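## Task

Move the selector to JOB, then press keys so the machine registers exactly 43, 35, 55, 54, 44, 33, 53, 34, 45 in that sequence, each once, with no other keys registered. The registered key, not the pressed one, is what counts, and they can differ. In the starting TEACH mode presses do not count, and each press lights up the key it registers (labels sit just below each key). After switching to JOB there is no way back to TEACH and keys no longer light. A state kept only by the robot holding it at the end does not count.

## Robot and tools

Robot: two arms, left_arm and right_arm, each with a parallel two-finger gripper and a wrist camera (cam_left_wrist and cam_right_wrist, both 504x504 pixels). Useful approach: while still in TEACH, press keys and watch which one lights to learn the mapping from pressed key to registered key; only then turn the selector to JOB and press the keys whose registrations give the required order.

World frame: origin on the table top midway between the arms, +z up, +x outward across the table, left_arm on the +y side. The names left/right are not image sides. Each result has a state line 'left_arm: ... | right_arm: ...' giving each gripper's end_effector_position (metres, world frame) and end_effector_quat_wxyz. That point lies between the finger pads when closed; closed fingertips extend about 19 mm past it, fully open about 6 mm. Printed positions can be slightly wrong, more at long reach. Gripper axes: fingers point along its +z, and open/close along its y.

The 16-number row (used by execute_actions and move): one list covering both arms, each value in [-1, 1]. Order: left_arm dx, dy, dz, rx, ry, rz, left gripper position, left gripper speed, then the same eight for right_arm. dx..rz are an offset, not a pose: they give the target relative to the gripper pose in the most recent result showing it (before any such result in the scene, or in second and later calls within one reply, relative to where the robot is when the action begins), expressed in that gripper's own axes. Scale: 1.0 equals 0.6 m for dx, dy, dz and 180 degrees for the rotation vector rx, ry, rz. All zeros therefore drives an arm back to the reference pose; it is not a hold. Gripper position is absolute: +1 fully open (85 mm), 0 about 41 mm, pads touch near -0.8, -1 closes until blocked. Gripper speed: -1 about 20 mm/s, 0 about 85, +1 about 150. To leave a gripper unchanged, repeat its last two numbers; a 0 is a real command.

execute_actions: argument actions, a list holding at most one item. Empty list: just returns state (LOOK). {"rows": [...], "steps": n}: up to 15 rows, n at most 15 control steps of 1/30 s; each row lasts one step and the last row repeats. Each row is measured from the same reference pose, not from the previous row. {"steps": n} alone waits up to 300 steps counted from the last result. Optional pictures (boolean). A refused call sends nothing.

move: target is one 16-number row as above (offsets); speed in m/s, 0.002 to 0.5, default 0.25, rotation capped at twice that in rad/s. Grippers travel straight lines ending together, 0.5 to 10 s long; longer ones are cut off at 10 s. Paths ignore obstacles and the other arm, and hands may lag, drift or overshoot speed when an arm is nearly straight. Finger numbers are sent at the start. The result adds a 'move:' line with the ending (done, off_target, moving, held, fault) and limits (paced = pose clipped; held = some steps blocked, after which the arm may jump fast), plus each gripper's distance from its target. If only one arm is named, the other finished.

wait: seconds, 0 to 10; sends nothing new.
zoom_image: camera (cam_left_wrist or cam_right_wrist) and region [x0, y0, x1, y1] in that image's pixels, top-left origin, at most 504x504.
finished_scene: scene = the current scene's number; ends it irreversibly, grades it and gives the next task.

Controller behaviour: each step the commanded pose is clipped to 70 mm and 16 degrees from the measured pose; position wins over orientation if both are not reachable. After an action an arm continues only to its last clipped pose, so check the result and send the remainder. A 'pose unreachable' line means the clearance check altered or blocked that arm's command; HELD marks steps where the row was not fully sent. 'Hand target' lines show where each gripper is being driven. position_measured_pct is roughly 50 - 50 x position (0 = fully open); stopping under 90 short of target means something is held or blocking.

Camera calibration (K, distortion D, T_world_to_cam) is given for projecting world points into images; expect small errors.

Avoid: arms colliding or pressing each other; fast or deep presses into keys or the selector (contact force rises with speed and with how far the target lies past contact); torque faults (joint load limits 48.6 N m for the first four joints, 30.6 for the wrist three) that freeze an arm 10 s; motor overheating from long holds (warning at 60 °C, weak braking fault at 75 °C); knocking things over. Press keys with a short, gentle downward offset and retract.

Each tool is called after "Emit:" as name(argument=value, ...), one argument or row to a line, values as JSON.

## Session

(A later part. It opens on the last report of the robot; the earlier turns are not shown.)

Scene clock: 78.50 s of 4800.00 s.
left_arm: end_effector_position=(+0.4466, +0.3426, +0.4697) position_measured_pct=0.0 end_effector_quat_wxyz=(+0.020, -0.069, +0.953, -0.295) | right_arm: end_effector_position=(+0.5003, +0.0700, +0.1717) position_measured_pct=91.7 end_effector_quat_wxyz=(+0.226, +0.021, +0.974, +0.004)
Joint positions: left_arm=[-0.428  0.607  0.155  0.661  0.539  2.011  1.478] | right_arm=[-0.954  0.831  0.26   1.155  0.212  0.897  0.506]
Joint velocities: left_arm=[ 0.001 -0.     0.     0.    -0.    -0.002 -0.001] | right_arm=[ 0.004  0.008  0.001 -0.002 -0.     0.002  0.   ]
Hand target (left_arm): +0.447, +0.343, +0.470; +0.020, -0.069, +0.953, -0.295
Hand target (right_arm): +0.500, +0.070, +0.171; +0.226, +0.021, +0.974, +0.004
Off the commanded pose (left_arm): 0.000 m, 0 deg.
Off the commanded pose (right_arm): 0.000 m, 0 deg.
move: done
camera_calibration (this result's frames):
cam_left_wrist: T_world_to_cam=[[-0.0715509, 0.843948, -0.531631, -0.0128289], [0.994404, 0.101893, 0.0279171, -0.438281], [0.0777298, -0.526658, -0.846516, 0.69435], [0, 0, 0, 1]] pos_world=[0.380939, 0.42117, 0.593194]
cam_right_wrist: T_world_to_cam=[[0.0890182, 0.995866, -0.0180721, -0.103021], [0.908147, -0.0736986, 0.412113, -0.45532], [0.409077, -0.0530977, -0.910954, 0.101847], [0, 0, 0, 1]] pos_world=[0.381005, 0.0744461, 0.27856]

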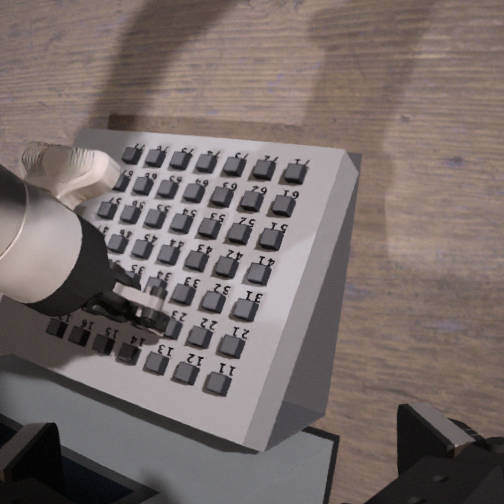

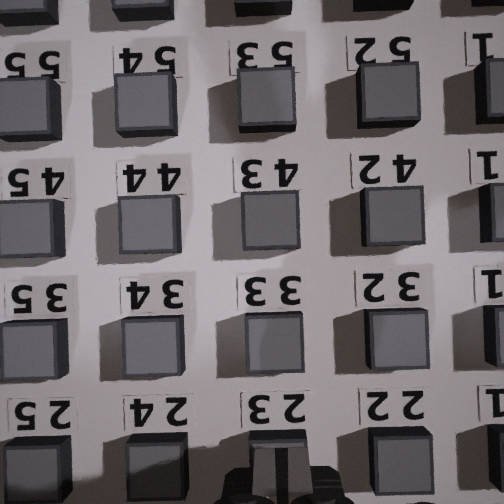

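Remaining: 23, 43, 24, 35.

Emit:
move(
  target=[0,0,0,0,0,0,1,0,0.004,-0.004,0.029,0.003,0,0,-1,0],
  speed=0.04,
)

Emit:
execute_actions(
  actions=[
    {"rows":[[0,0,0,0,0,0,1,0,0.002,-0.002,-0.022,0.001,0,0,-1,0]],"steps":9},
  ],
  pictures=false,
)

Emit:
move(
  target=[0,0,0,0,0,0,1,0,0.114,0,0,0,0,0,-1,0],
  speed=0.15,
)

Emit:
move(
  target=[0,0,0,0,0,0,1,0,0,0,0.028,0,0,0,-1,0],
  speed=0.04,
)

Emit:
execute_actions(
  actions=[
    {"rows":[[0,0,0,0,0,0,1,0,0.002,-0.002,-0.022,0.001,0,0,-1,0]],"steps":9},
  ],
  pictures=false,
)

Emit:
move(
  target=[0,0,0,0,0,0,1,0,-0.114,-0.057,0,0,0,0,-1,0],
  speed=0.15,
)

Emit:
move(
  target=[0,0,0,0,0,0,1,0,0,0,0.028,0,0,0,-1,0],
  speed=0.04,
)

Emit:
execute_actions(
  actions=[
    {"rows":[[0,0,0,0,0,0,1,0,0.002,-0.002,-0.022,0.001,0,0,-1,0]],"steps":9},
  ],
  pictures=false,
)

Emit:
move(
  target=[0,0,0,0,0,0,1,0,0.057,-0.057,0,0,0,0,-1,0],
  speed=0.15,
)

Emit:
move(
  target=[0,0,0,0,0,0,1,0,0,0,0.028,0,0,0,-1,0],
  speed=0.04,
)

Emit:
execute_actions(
  actions=[
    {"rows":[[0,0,0,0,0,0,1,0,0,0,-0.04,0,0,0,-1,0]],"steps":12},
  ],
  pictures=false,
)

Emit:
finished_scene(
  scene=2,
)

Scene clock: 92.87 s of 4800.00 s.
left_arm: end_effector_position=(+0.4466, +0.3426, +0.4697) position_measured_pct=0.0 end_effector_quat_wxyz=(+0.020, -0.069, +0.953, -0.295) | right_arm: end_effector_position=(+0.5052, +0.0687, +0.1586) position_measured_pct=91.7 end_effector_quat_wxyz=(+0.227, +0.022, +0.974, +0.002)
Joint positions: left_arm=[-0.428  0.607  0.155  0.661  0.539  2.011  1.478] | right_arm=[-0.949  0.853  0.263  1.157  0.215  0.877  0.5  ]
Joint velocities: left_arm=[-0.001  0.    -0.    -0.    -0.     0.001  0.   ] | right_arm=[-0.     0.    -0.001  0.003  0.001  0.001 -0.001]
Hand target (left_arm): +0.447, +0.343, +0.470; +0.020, -0.069, +0.953, -0.295
Hand target (right_arm): +0.506, +0.068, +0.155; +0.226, +0.022, +0.974, -0.000
Off the commanded pose (left_arm): 0.000 m, 0 deg.
Off the commanded pose (right_arm): 0.004 m, 0 deg.
After step 90, 10.67 s passed at rest.
move: off_target (right_arm)
camera_calibration (this result's frames):
cam_left_wrist: T_world_to_cam=[[-0.0715529, 0.843947, -0.531632, -0.0128284], [0.994404, 0.101894, 0.027915, -0.438282], [0.0777288, -0.52666, -0.846515, 0.694349], [0, 0, 0, 1]] pos_world=[0.38094, 0.421171, 0.593192]
cam_right_wrist: T_world_to_cam=[[0.0923205, 0.995472, -0.0226201, -0.103361], [0.907221, -0.0747296, 0.413962, -0.454236], [0.410398, -0.0587387, -0.910013, 0.0874184], [0, 0, 0, 1]] pos_world=[0.385759, 0.0740829, 0.265251]

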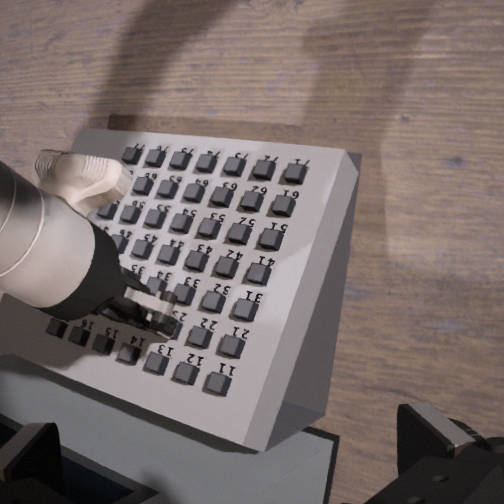

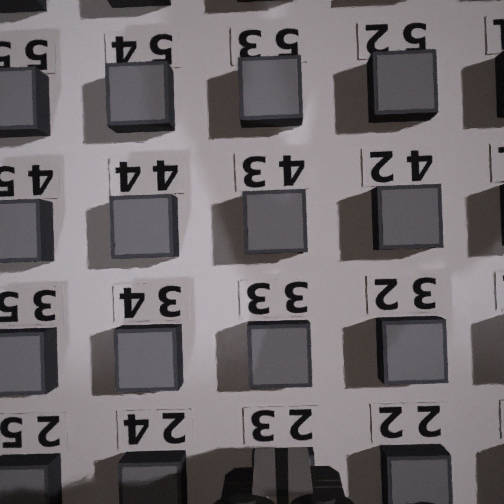

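Scene clock: 93.17 s of 4800.00 s.
left_arm: end_effector_position=(+0.4466, +0.3426, +0.4697) position_measured_pct=0.0 end_effector_quat_wxyz=(+0.020, -0.069, +0.953, -0.295) | right_arm: end_effector_position=(+0.4984, +0.0676, +0.1698) position_measured_pct=91.7 end_effector_quat_wxyz=(+0.227, +0.022, +0.974, -0.000)
Joint positions: left_arm=[-0.428  0.607  0.155  0.661  0.539  2.011  1.478] | right_arm=[-0.961  0.831  0.266  1.164  0.217  0.897  0.497]
Joint velocities: left_arm=[-0.001  0.001 -0.     0.     0.    -0.001 -0.   ] | right_arm=[-0.002 -0.    -0.001  0.003  0.001  0.001 -0.001]
Hand target (left_arm): +0.447, +0.343, +0.470; +0.020, -0.069, +0.953, -0.295
Hand target (right_arm): +0.498, +0.068, +0.170; +0.227, +0.022, +0.974, +0.000
Off the commanded pose (left_arm): 0.000 m, 0 deg.
Off the commanded pose (right_arm): 0.000 m, 0 deg.
Steps of this call (steps 1 to 9: all 9 steps of this action). Readings (end_effector_position | what the end effector reports):
1: left_arm (+0.4466, +0.3426, +0.4697) | right_arm (+0.5049, +0.0689, +0.1593) | left_arm position_measured_pct=0.0 | right_arm position_measured_pct=91.7
2: left_arm (+0.4466, +0.3426, +0.4697) | right_arm (+0.5035, +0.0690, +0.1620) | left_arm position_measured_pct=0.0 | right_arm position_measured_pct=91.7
4: left_arm (+0.4466, +0.3426, +0.4697) | right_arm (+0.4991, +0.0689, +0.1699) | left_arm position_measured_pct=0.0 | right_arm position_measured_pct=91.7
8: left_arm (+0.4466, +0.3426, +0.4697) | right_arm (+0.4985, +0.0676, +0.1699) | left_arm position_measured_pct=0.0 | right_arm position_measured_pct=91.7
9: the state above

Scene clock: 94.20 s of 4800.00 s.
left_arm: end_effector_position=(+0.4466, +0.3426, +0.4697) position_measured_pct=0.0 end_effector_quat_wxyz=(+0.020, -0.069, +0.953, -0.295) | right_arm: end_effector_position=(+0.4373, +0.0703, +0.1393) position_measured_pct=91.7 end_effector_quat_wxyz=(+0.227, +0.023, +0.974, -0.000)
Joint positions: left_arm=[-0.428  0.607  0.155  0.661  0.539  2.011  1.478] | right_arm=[-1.086  0.798  0.3    1.355  0.25   0.785  0.36 ]
Joint velocities: left_arm=[-0.    -0.002 -0.    -0.001  0.     0.002  0.   ] | right_arm=[-0.007 -0.005 -0.002  0.003  0.002 -0.001 -0.002]
Hand target (left_arm): +0.447, +0.343, +0.470; +0.020, -0.069, +0.953, -0.295
Hand target (right_arm): +0.437, +0.071, +0.139; +0.227, +0.022, +0.974, -0.000
Off the commanded pose (left_arm): 0.000 m, 0 deg.
Off the commanded pose (right_arm): 0.001 m, 0 deg.
move: done
camera_calibration (this result's frames):
cam_left_wrist: T_world_to_cam=[[-0.0715565, 0.843945, -0.531635, -0.0128273], [0.994403, 0.101896, 0.027911, -0.438283], [0.0777268, -0.526663, -0.846513, 0.694348], [0, 0, 0, 1]] pos_world=[0.380942, 0.421172, 0.593188]
cam_right_wrist: T_world_to_cam=[[0.0948312, 0.995156, -0.0259219, -0.0997485], [0.907296, -0.0756846, 0.413626, -0.384442], [0.40966, -0.0627434, -0.910078, 0.0984233], [0, 0, 0, 1]] pos_world=[0.317942, 0.0763444, 0.246002]

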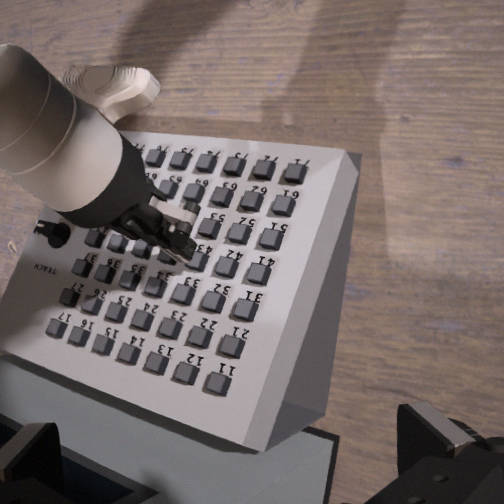

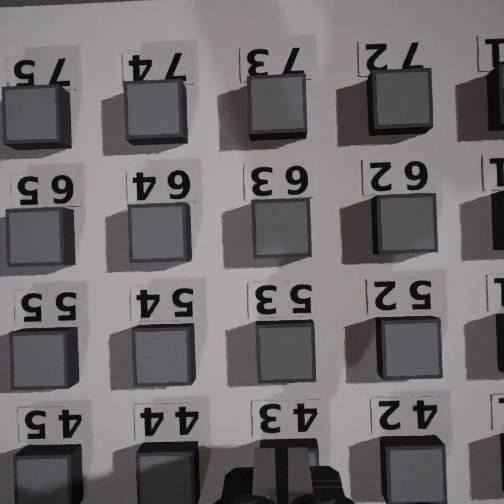

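Scene clock: 94.90 s of 4800.00 s.
left_arm: end_effector_position=(+0.4466, +0.3426, +0.4697) position_measured_pct=0.0 end_effector_quat_wxyz=(+0.020, -0.069, +0.953, -0.295) | right_arm: end_effector_position=(+0.4437, +0.0714, +0.1280) position_measured_pct=91.7 end_effector_quat_wxyz=(+0.227, +0.023, +0.974, +0.002)
Joint positions: left_arm=[-0.428  0.607  0.155  0.661  0.539  2.011  1.478] | right_arm=[-1.074  0.819  0.297  1.352  0.249  0.759  0.36 ]
Joint velocities: left_arm=[ 0.    -0.001  0.    -0.001  0.     0.001  0.   ] | right_arm=[ 0.001 -0.    -0.001 -0.002  0.     0.     0.   ]
Hand target (left_arm): +0.447, +0.343, +0.470; +0.020, -0.069, +0.953, -0.295
Hand target (right_arm): +0.445, +0.070, +0.124; +0.227, +0.023, +0.974, -0.000
Off the commanded pose (left_arm): 0.000 m, 0 deg.
Off the commanded pose (right_arm): 0.004 m, 0 deg.
move: off_target (right_arm)
camera_calibration (this result's frames):
cam_left_wrist: T_world_to_cam=[[-0.0715584, 0.843944, -0.531637, -0.0128268], [0.994403, 0.101897, 0.027909, -0.438283], [0.0777257, -0.526664, -0.846513, 0.694347], [0, 0, 0, 1]] pos_world=[0.380944, 0.421173, 0.593187]
cam_right_wrist: T_world_to_cam=[[0.0937229, 0.995362, -0.0216905, -0.101819], [0.906834, -0.0763542, 0.414514, -0.385383], [0.410936, -0.0585191, -0.909784, 0.0846921], [0, 0, 0, 1]] pos_world=[0.324218, 0.0768773, 0.23459]

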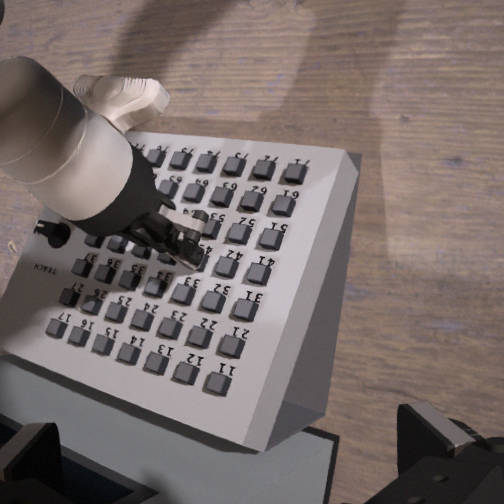

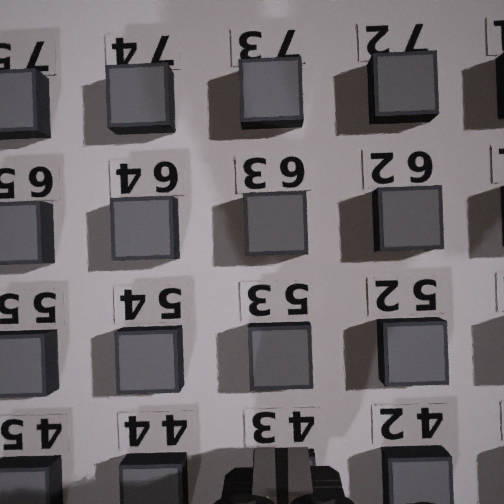

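Scene clock: 95.20 s of 4800.00 s.
left_arm: end_effector_position=(+0.4466, +0.3426, +0.4697) position_measured_pct=0.0 end_effector_quat_wxyz=(+0.020, -0.069, +0.953, -0.295) | right_arm: end_effector_position=(+0.4369, +0.0703, +0.1392) position_measured_pct=91.7 end_effector_quat_wxyz=(+0.227, +0.023, +0.974, +0.000)
Joint positions: left_arm=[-0.428  0.607  0.155  0.661  0.539  2.011  1.478] | right_arm=[-1.087  0.797  0.301  1.358  0.251  0.782  0.357]
Joint velocities: left_arm=[ 0.001 -0.003  0.    -0.001 -0.     0.001 -0.   ] | right_arm=[-0.001 -0.001 -0.     0.003  0.001  0.    -0.   ]
Hand target (left_arm): +0.447, +0.343, +0.470; +0.020, -0.069, +0.953, -0.295
Hand target (right_arm): +0.437, +0.070, +0.139; +0.227, +0.023, +0.974, +0.000
Off the commanded pose (left_arm): 0.000 m, 0 deg.
Off the commanded pose (right_arm): 0.000 m, 0 deg.
Steps of this call (steps 1 to 9: all 9 steps of this action). Readings (end_effector_position | what the end effector reports):
1: left_arm (+0.4466, +0.3426, +0.4697) | right_arm (+0.4434, +0.0716, +0.1286) | left_arm position_measured_pct=0.0 | right_arm position_measured_pct=91.7
2: left_arm (+0.4466, +0.3426, +0.4697) | right_arm (+0.4420, +0.0717, +0.1312) | left_arm position_measured_pct=0.0 | right_arm position_measured_pct=91.7
4: left_arm (+0.4466, +0.3426, +0.4697) | right_arm (+0.4376, +0.0719, +0.1392) | left_arm position_measured_pct=0.0 | right_arm position_measured_pct=91.7
8: left_arm (+0.4466, +0.3426, +0.4697) | right_arm (+0.4370, +0.0703, +0.1392) | left_arm position_measured_pct=0.0 | right_arm position_measured_pct=91.7
9: the state above

Scene clock: 96.30 s of 4800.00 s.
left_arm: end_effector_position=(+0.4466, +0.3426, +0.4697) position_measured_pct=0.0 end_effector_quat_wxyz=(+0.020, -0.069, +0.953, -0.295) | right_arm: end_effector_position=(+0.4962, +0.0335, +0.1695) position_measured_pct=91.7 end_effector_quat_wxyz=(+0.228, +0.023, +0.973, +0.000)
Joint positions: left_arm=[-0.428  0.607  0.155  0.661  0.539  2.011  1.478] | right_arm=[-0.944  0.768  0.27   1.296  0.233  0.818  0.505]
Joint velocities: left_arm=[-0.     0.001 -0.     0.     0.     0.002 -0.   ] | right_arm=[ 0.006  0.001  0.003 -0.    -0.002 -0.     0.001]
Hand target (left_arm): +0.447, +0.343, +0.470; +0.020, -0.069, +0.953, -0.295
Hand target (right_arm): +0.497, +0.033, +0.169; +0.228, +0.023, +0.973, +0.000
Off the commanded pose (left_arm): 0.000 m, 0 deg.
Off the commanded pose (right_arm): 0.001 m, 0 deg.
move: done
camera_calibration (this result's frames):
cam_left_wrist: T_world_to_cam=[[-0.0715624, 0.843942, -0.531639, -0.0128259], [0.994403, 0.101899, 0.0279045, -0.438284], [0.0777234, -0.526667, -0.846511, 0.694346], [0, 0, 0, 1]] pos_world=[0.380946, 0.421174, 0.593183]
cam_right_wrist: T_world_to_cam=[[0.094265, 0.995248, -0.0244228, -0.0678872], [0.906614, -0.0756833, 0.415119, -0.453148], [0.411298, -0.0612733, -0.909439, 0.0985035], [0, 0, 0, 1]] pos_world=[0.376715, 0.0393045, 0.276035]

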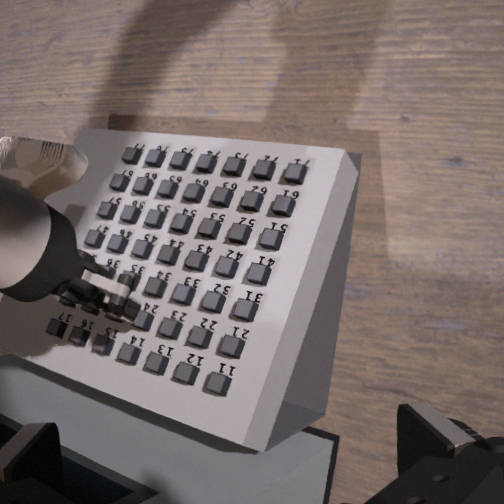

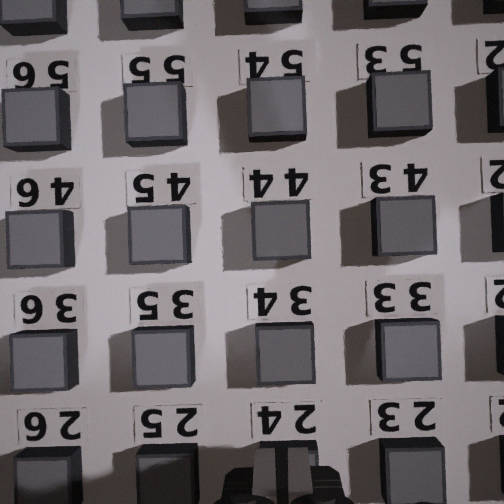

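Scene clock: 97.00 s of 4800.00 s.
left_arm: end_effector_position=(+0.4466, +0.3426, +0.4697) position_measured_pct=0.0 end_effector_quat_wxyz=(+0.020, -0.069, +0.953, -0.295) | right_arm: end_effector_position=(+0.5030, +0.0346, +0.1581) position_measured_pct=91.7 end_effector_quat_wxyz=(+0.229, +0.023, +0.973, +0.003)
Joint positions: left_arm=[-0.428  0.607  0.155  0.661  0.539  2.011  1.478] | right_arm=[-0.933  0.79   0.268  1.293  0.232  0.792  0.506]
Joint velocities: left_arm=[-0.    -0.     0.    -0.001 -0.    -0.001  0.   ] | right_arm=[-0.     0.    -0.    -0.     0.    -0.    -0.001]
Hand target (left_arm): +0.447, +0.343, +0.470; +0.020, -0.069, +0.953, -0.295
Hand target (right_arm): +0.504, +0.033, +0.154; +0.228, +0.023, +0.973, +0.000
Off the commanded pose (left_arm): 0.000 m, 0 deg.
Off the commanded pose (right_arm): 0.004 m, 0 deg.
move: off_target (right_arm)
camera_calibration (this result's frames):
cam_left_wrist: T_world_to_cam=[[-0.0715642, 0.843941, -0.53164, -0.0128253], [0.994403, 0.1019, 0.0279026, -0.438284], [0.0777224, -0.526668, -0.84651, 0.694345], [0, 0, 0, 1]] pos_world=[0.380947, 0.421175, 0.593181]
cam_right_wrist: T_world_to_cam=[[0.0931359, 0.995449, -0.0201976, -0.070024], [0.905845, -0.076298, 0.416682, -0.45432], [0.413244, -0.057104, -0.908828, 0.084206], [0, 0, 0, 1]] pos_world=[0.383268, 0.0398501, 0.264422]

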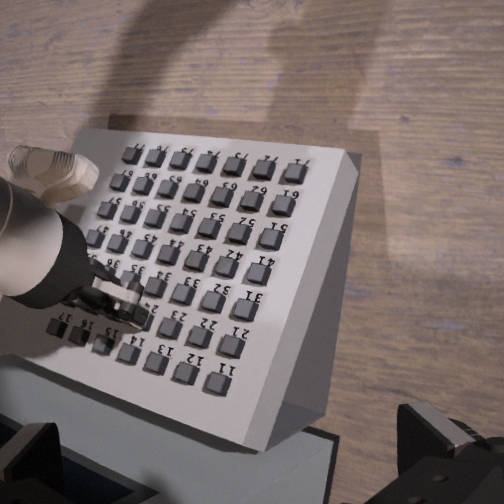

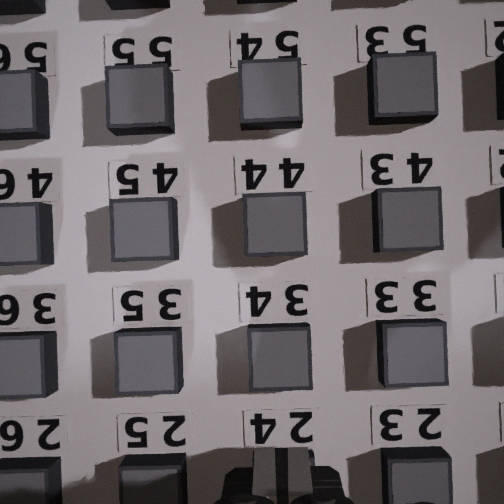

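Scene clock: 97.30 s of 4800.00 s.
left_arm: end_effector_position=(+0.4466, +0.3426, +0.4697) position_measured_pct=0.0 end_effector_quat_wxyz=(+0.020, -0.069, +0.953, -0.295) | right_arm: end_effector_position=(+0.4962, +0.0334, +0.1693) position_measured_pct=91.7 end_effector_quat_wxyz=(+0.229, +0.023, +0.973, +0.001)
Joint positions: left_arm=[-0.428  0.607  0.155  0.661  0.539  2.011  1.478] | right_arm=[-0.945  0.768  0.272  1.299  0.235  0.814  0.502]
Joint velocities: left_arm=[-0.001  0.001  0.    -0.    -0.    -0.001  0.001] | right_arm=[-0.002 -0.001 -0.001  0.003  0.     0.001 -0.   ]
Hand target (left_arm): +0.447, +0.343, +0.470; +0.020, -0.069, +0.953, -0.295
Hand target (right_arm): +0.496, +0.034, +0.169; +0.229, +0.023, +0.973, +0.001
Off the commanded pose (left_arm): 0.000 m, 0 deg.
Off the commanded pose (right_arm): 0.000 m, 0 deg.
Steps of this call (steps 1 to 9: all 9 steps of this action). Readings (end_effector_position | what the end effector reports):
1: left_arm (+0.4466, +0.3426, +0.4697) | right_arm (+0.5027, +0.0348, +0.1588) | left_arm position_measured_pct=0.0 | right_arm position_measured_pct=91.7
2: left_arm (+0.4466, +0.3426, +0.4697) | right_arm (+0.5012, +0.0349, +0.1613) | left_arm position_measured_pct=0.0 | right_arm position_measured_pct=91.7
4: left_arm (+0.4466, +0.3426, +0.4697) | right_arm (+0.4970, +0.0349, +0.1693) | left_arm position_measured_pct=0.0 | right_arm position_measured_pct=91.7
8: left_arm (+0.4466, +0.3426, +0.4697) | right_arm (+0.4963, +0.0335, +0.1694) | left_arm position_measured_pct=0.0 | right_arm position_measured_pct=91.7
9: the state above

Scene clock: 98.30 s of 4800.00 s.
left_arm: end_effector_position=(+0.4466, +0.3426, +0.4697) position_measured_pct=0.0 end_effector_quat_wxyz=(+0.020, -0.069, +0.953, -0.295) | right_arm: end_effector_position=(+0.4642, +0.0007, +0.1535) position_measured_pct=91.7 end_effector_quat_wxyz=(+0.228, +0.023, +0.973, +0.001)
Joint positions: left_arm=[-0.428  0.607  0.155  0.661  0.539  2.011  1.478] | right_arm=[-0.991  0.697  0.3    1.51   0.269  0.686  0.444]
Joint velocities: left_arm=[-0.     0.002 -0.     0.    -0.     0.    -0.   ] | right_arm=[-0.005 -0.007 -0.003  0.004  0.001 -0.    -0.001]
Hand target (left_arm): +0.447, +0.343, +0.470; +0.020, -0.069, +0.953, -0.295
Hand target (right_arm): +0.464, +0.001, +0.154; +0.229, +0.023, +0.973, +0.001
Off the commanded pose (left_arm): 0.000 m, 0 deg.
Off the commanded pose (right_arm): 0.000 m, 0 deg.
move: done
camera_calibration (this result's frames):
cam_left_wrist: T_world_to_cam=[[-0.0715681, 0.843939, -0.531643, -0.0128243], [0.994403, 0.101902, 0.0278983, -0.438285], [0.0777202, -0.526671, -0.846509, 0.694344], [0, 0, 0, 1]] pos_world=[0.38095, 0.421176, 0.593178]
cam_right_wrist: T_world_to_cam=[[0.0953245, 0.995163, -0.023731, -0.0331986], [0.905816, -0.0768306, 0.416647, -0.41975], [0.412808, -0.0612126, -0.908759, 0.0943065], [0, 0, 0, 1]] pos_world=[0.34445, 0.00656107, 0.259801]

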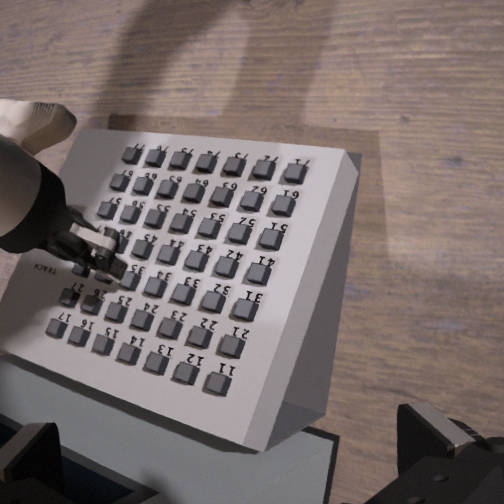

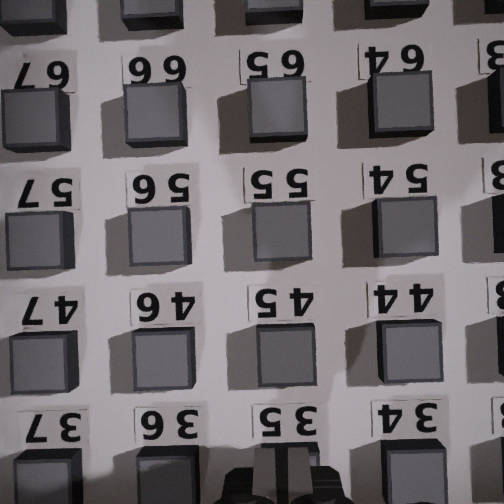

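Scene clock: 99.03 s of 4800.00 s.
left_arm: end_effector_position=(+0.4466, +0.3426, +0.4696) position_measured_pct=0.0 end_effector_quat_wxyz=(+0.020, -0.069, +0.953, -0.295) | right_arm: end_effector_position=(+0.4709, +0.0022, +0.1427) position_measured_pct=91.7 end_effector_quat_wxyz=(+0.230, +0.023, +0.973, +0.003)
Joint positions: left_arm=[-0.428  0.607  0.155  0.661  0.539  2.011  1.478] | right_arm=[-0.979  0.72   0.298  1.507  0.268  0.658  0.445]
Joint velocities: left_arm=[-0.    -0.001  0.     0.001  0.     0.001 -0.001] | right_arm=[ 0.     0.    -0.     0.001  0.001  0.    -0.   ]
Hand target (left_arm): +0.447, +0.343, +0.470; +0.020, -0.069, +0.953, -0.295
Hand target (right_arm): +0.472, +0.000, +0.138; +0.228, +0.023, +0.973, +0.001
Off the commanded pose (left_arm): 0.000 m, 0 deg.
Off the commanded pose (right_arm): 0.005 m, 0 deg.
move: off_target (right_arm)
camera_calibration (this result's frames):
cam_left_wrist: T_world_to_cam=[[-0.0715698, 0.843938, -0.531644, -0.0128239], [0.994403, 0.101903, 0.0278963, -0.438285], [0.0777192, -0.526672, -0.846508, 0.694343], [0, 0, 0, 1]] pos_world=[0.380951, 0.421176, 0.593176]
cam_right_wrist: T_world_to_cam=[[0.0938254, 0.995422, -0.0182404, -0.0356966], [0.904916, -0.0776269, 0.41845, -0.421057], [0.415118, -0.0557673, -0.908057, 0.0806287], [0, 0, 0, 1]] pos_world=[0.3509, 0.00734429, 0.248755]

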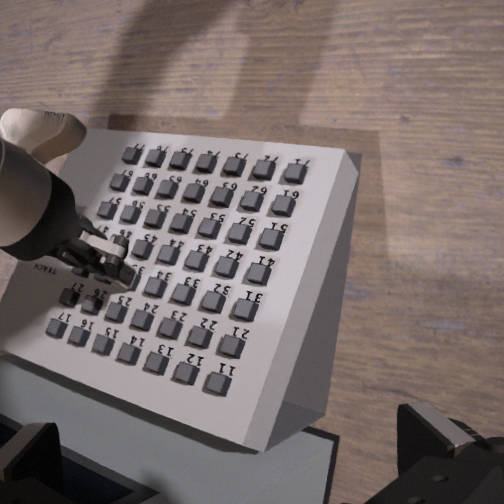

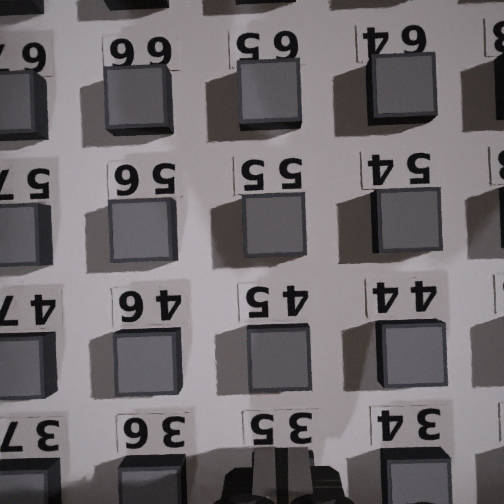

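Scene clock: 99.43 s of 4800.00 s.
left_arm: end_effector_position=(+0.4466, +0.3426, +0.4696) position_measured_pct=0.0 end_effector_quat_wxyz=(+0.020, -0.069, +0.953, -0.295) | right_arm: end_effector_position=(+0.4603, +0.0022, +0.1639) position_measured_pct=91.7 end_effector_quat_wxyz=(+0.229, +0.023, +0.973, +0.003)
Joint positions: left_arm=[-0.428  0.607  0.155  0.661  0.539  2.011  1.478] | right_arm=[-0.999  0.677  0.301  1.51   0.27   0.702  0.443]
Joint velocities: left_arm=[-0.    -0.002 -0.     0.     0.    -0.001 -0.001] | right_arm=[-0.004 -0.005 -0.002  0.002  0.001 -0.001 -0.001]
Hand target (left_arm): +0.447, +0.343, +0.470; +0.020, -0.069, +0.953, -0.295
Hand target (right_arm): +0.460, +0.002, +0.164; +0.230, +0.023, +0.973, +0.003
Off the commanded pose (left_arm): 0.000 m, 0 deg.
Off the commanded pose (right_arm): 0.000 m, 0 deg.
Steps of this call (steps 1 to 12: all 12 steps of this action). Readings (end_effector_position | what the end effector reports):
1: left_arm (+0.4466, +0.3426, +0.4696) | right_arm (+0.4706, +0.0024, +0.1433) | left_arm position_measured_pct=0.0 | right_arm position_measured_pct=91.7
2: left_arm (+0.4466, +0.3426, +0.4696) | right_arm (+0.4694, +0.0026, +0.1457) | left_arm position_measured_pct=0.0 | right_arm position_measured_pct=91.7
4: left_arm (+0.4466, +0.3426, +0.4696) | right_arm (+0.4638, +0.0033, +0.1571) | left_arm position_measured_pct=0.0 | right_arm position_measured_pct=91.7
8: left_arm (+0.4466, +0.3426, +0.4696) | right_arm (+0.4607, +0.0023, +0.1638) | left_arm position_measured_pct=0.0 | right_arm position_measured_pct=91.7
12: the state above

The scene is finished: the task was done.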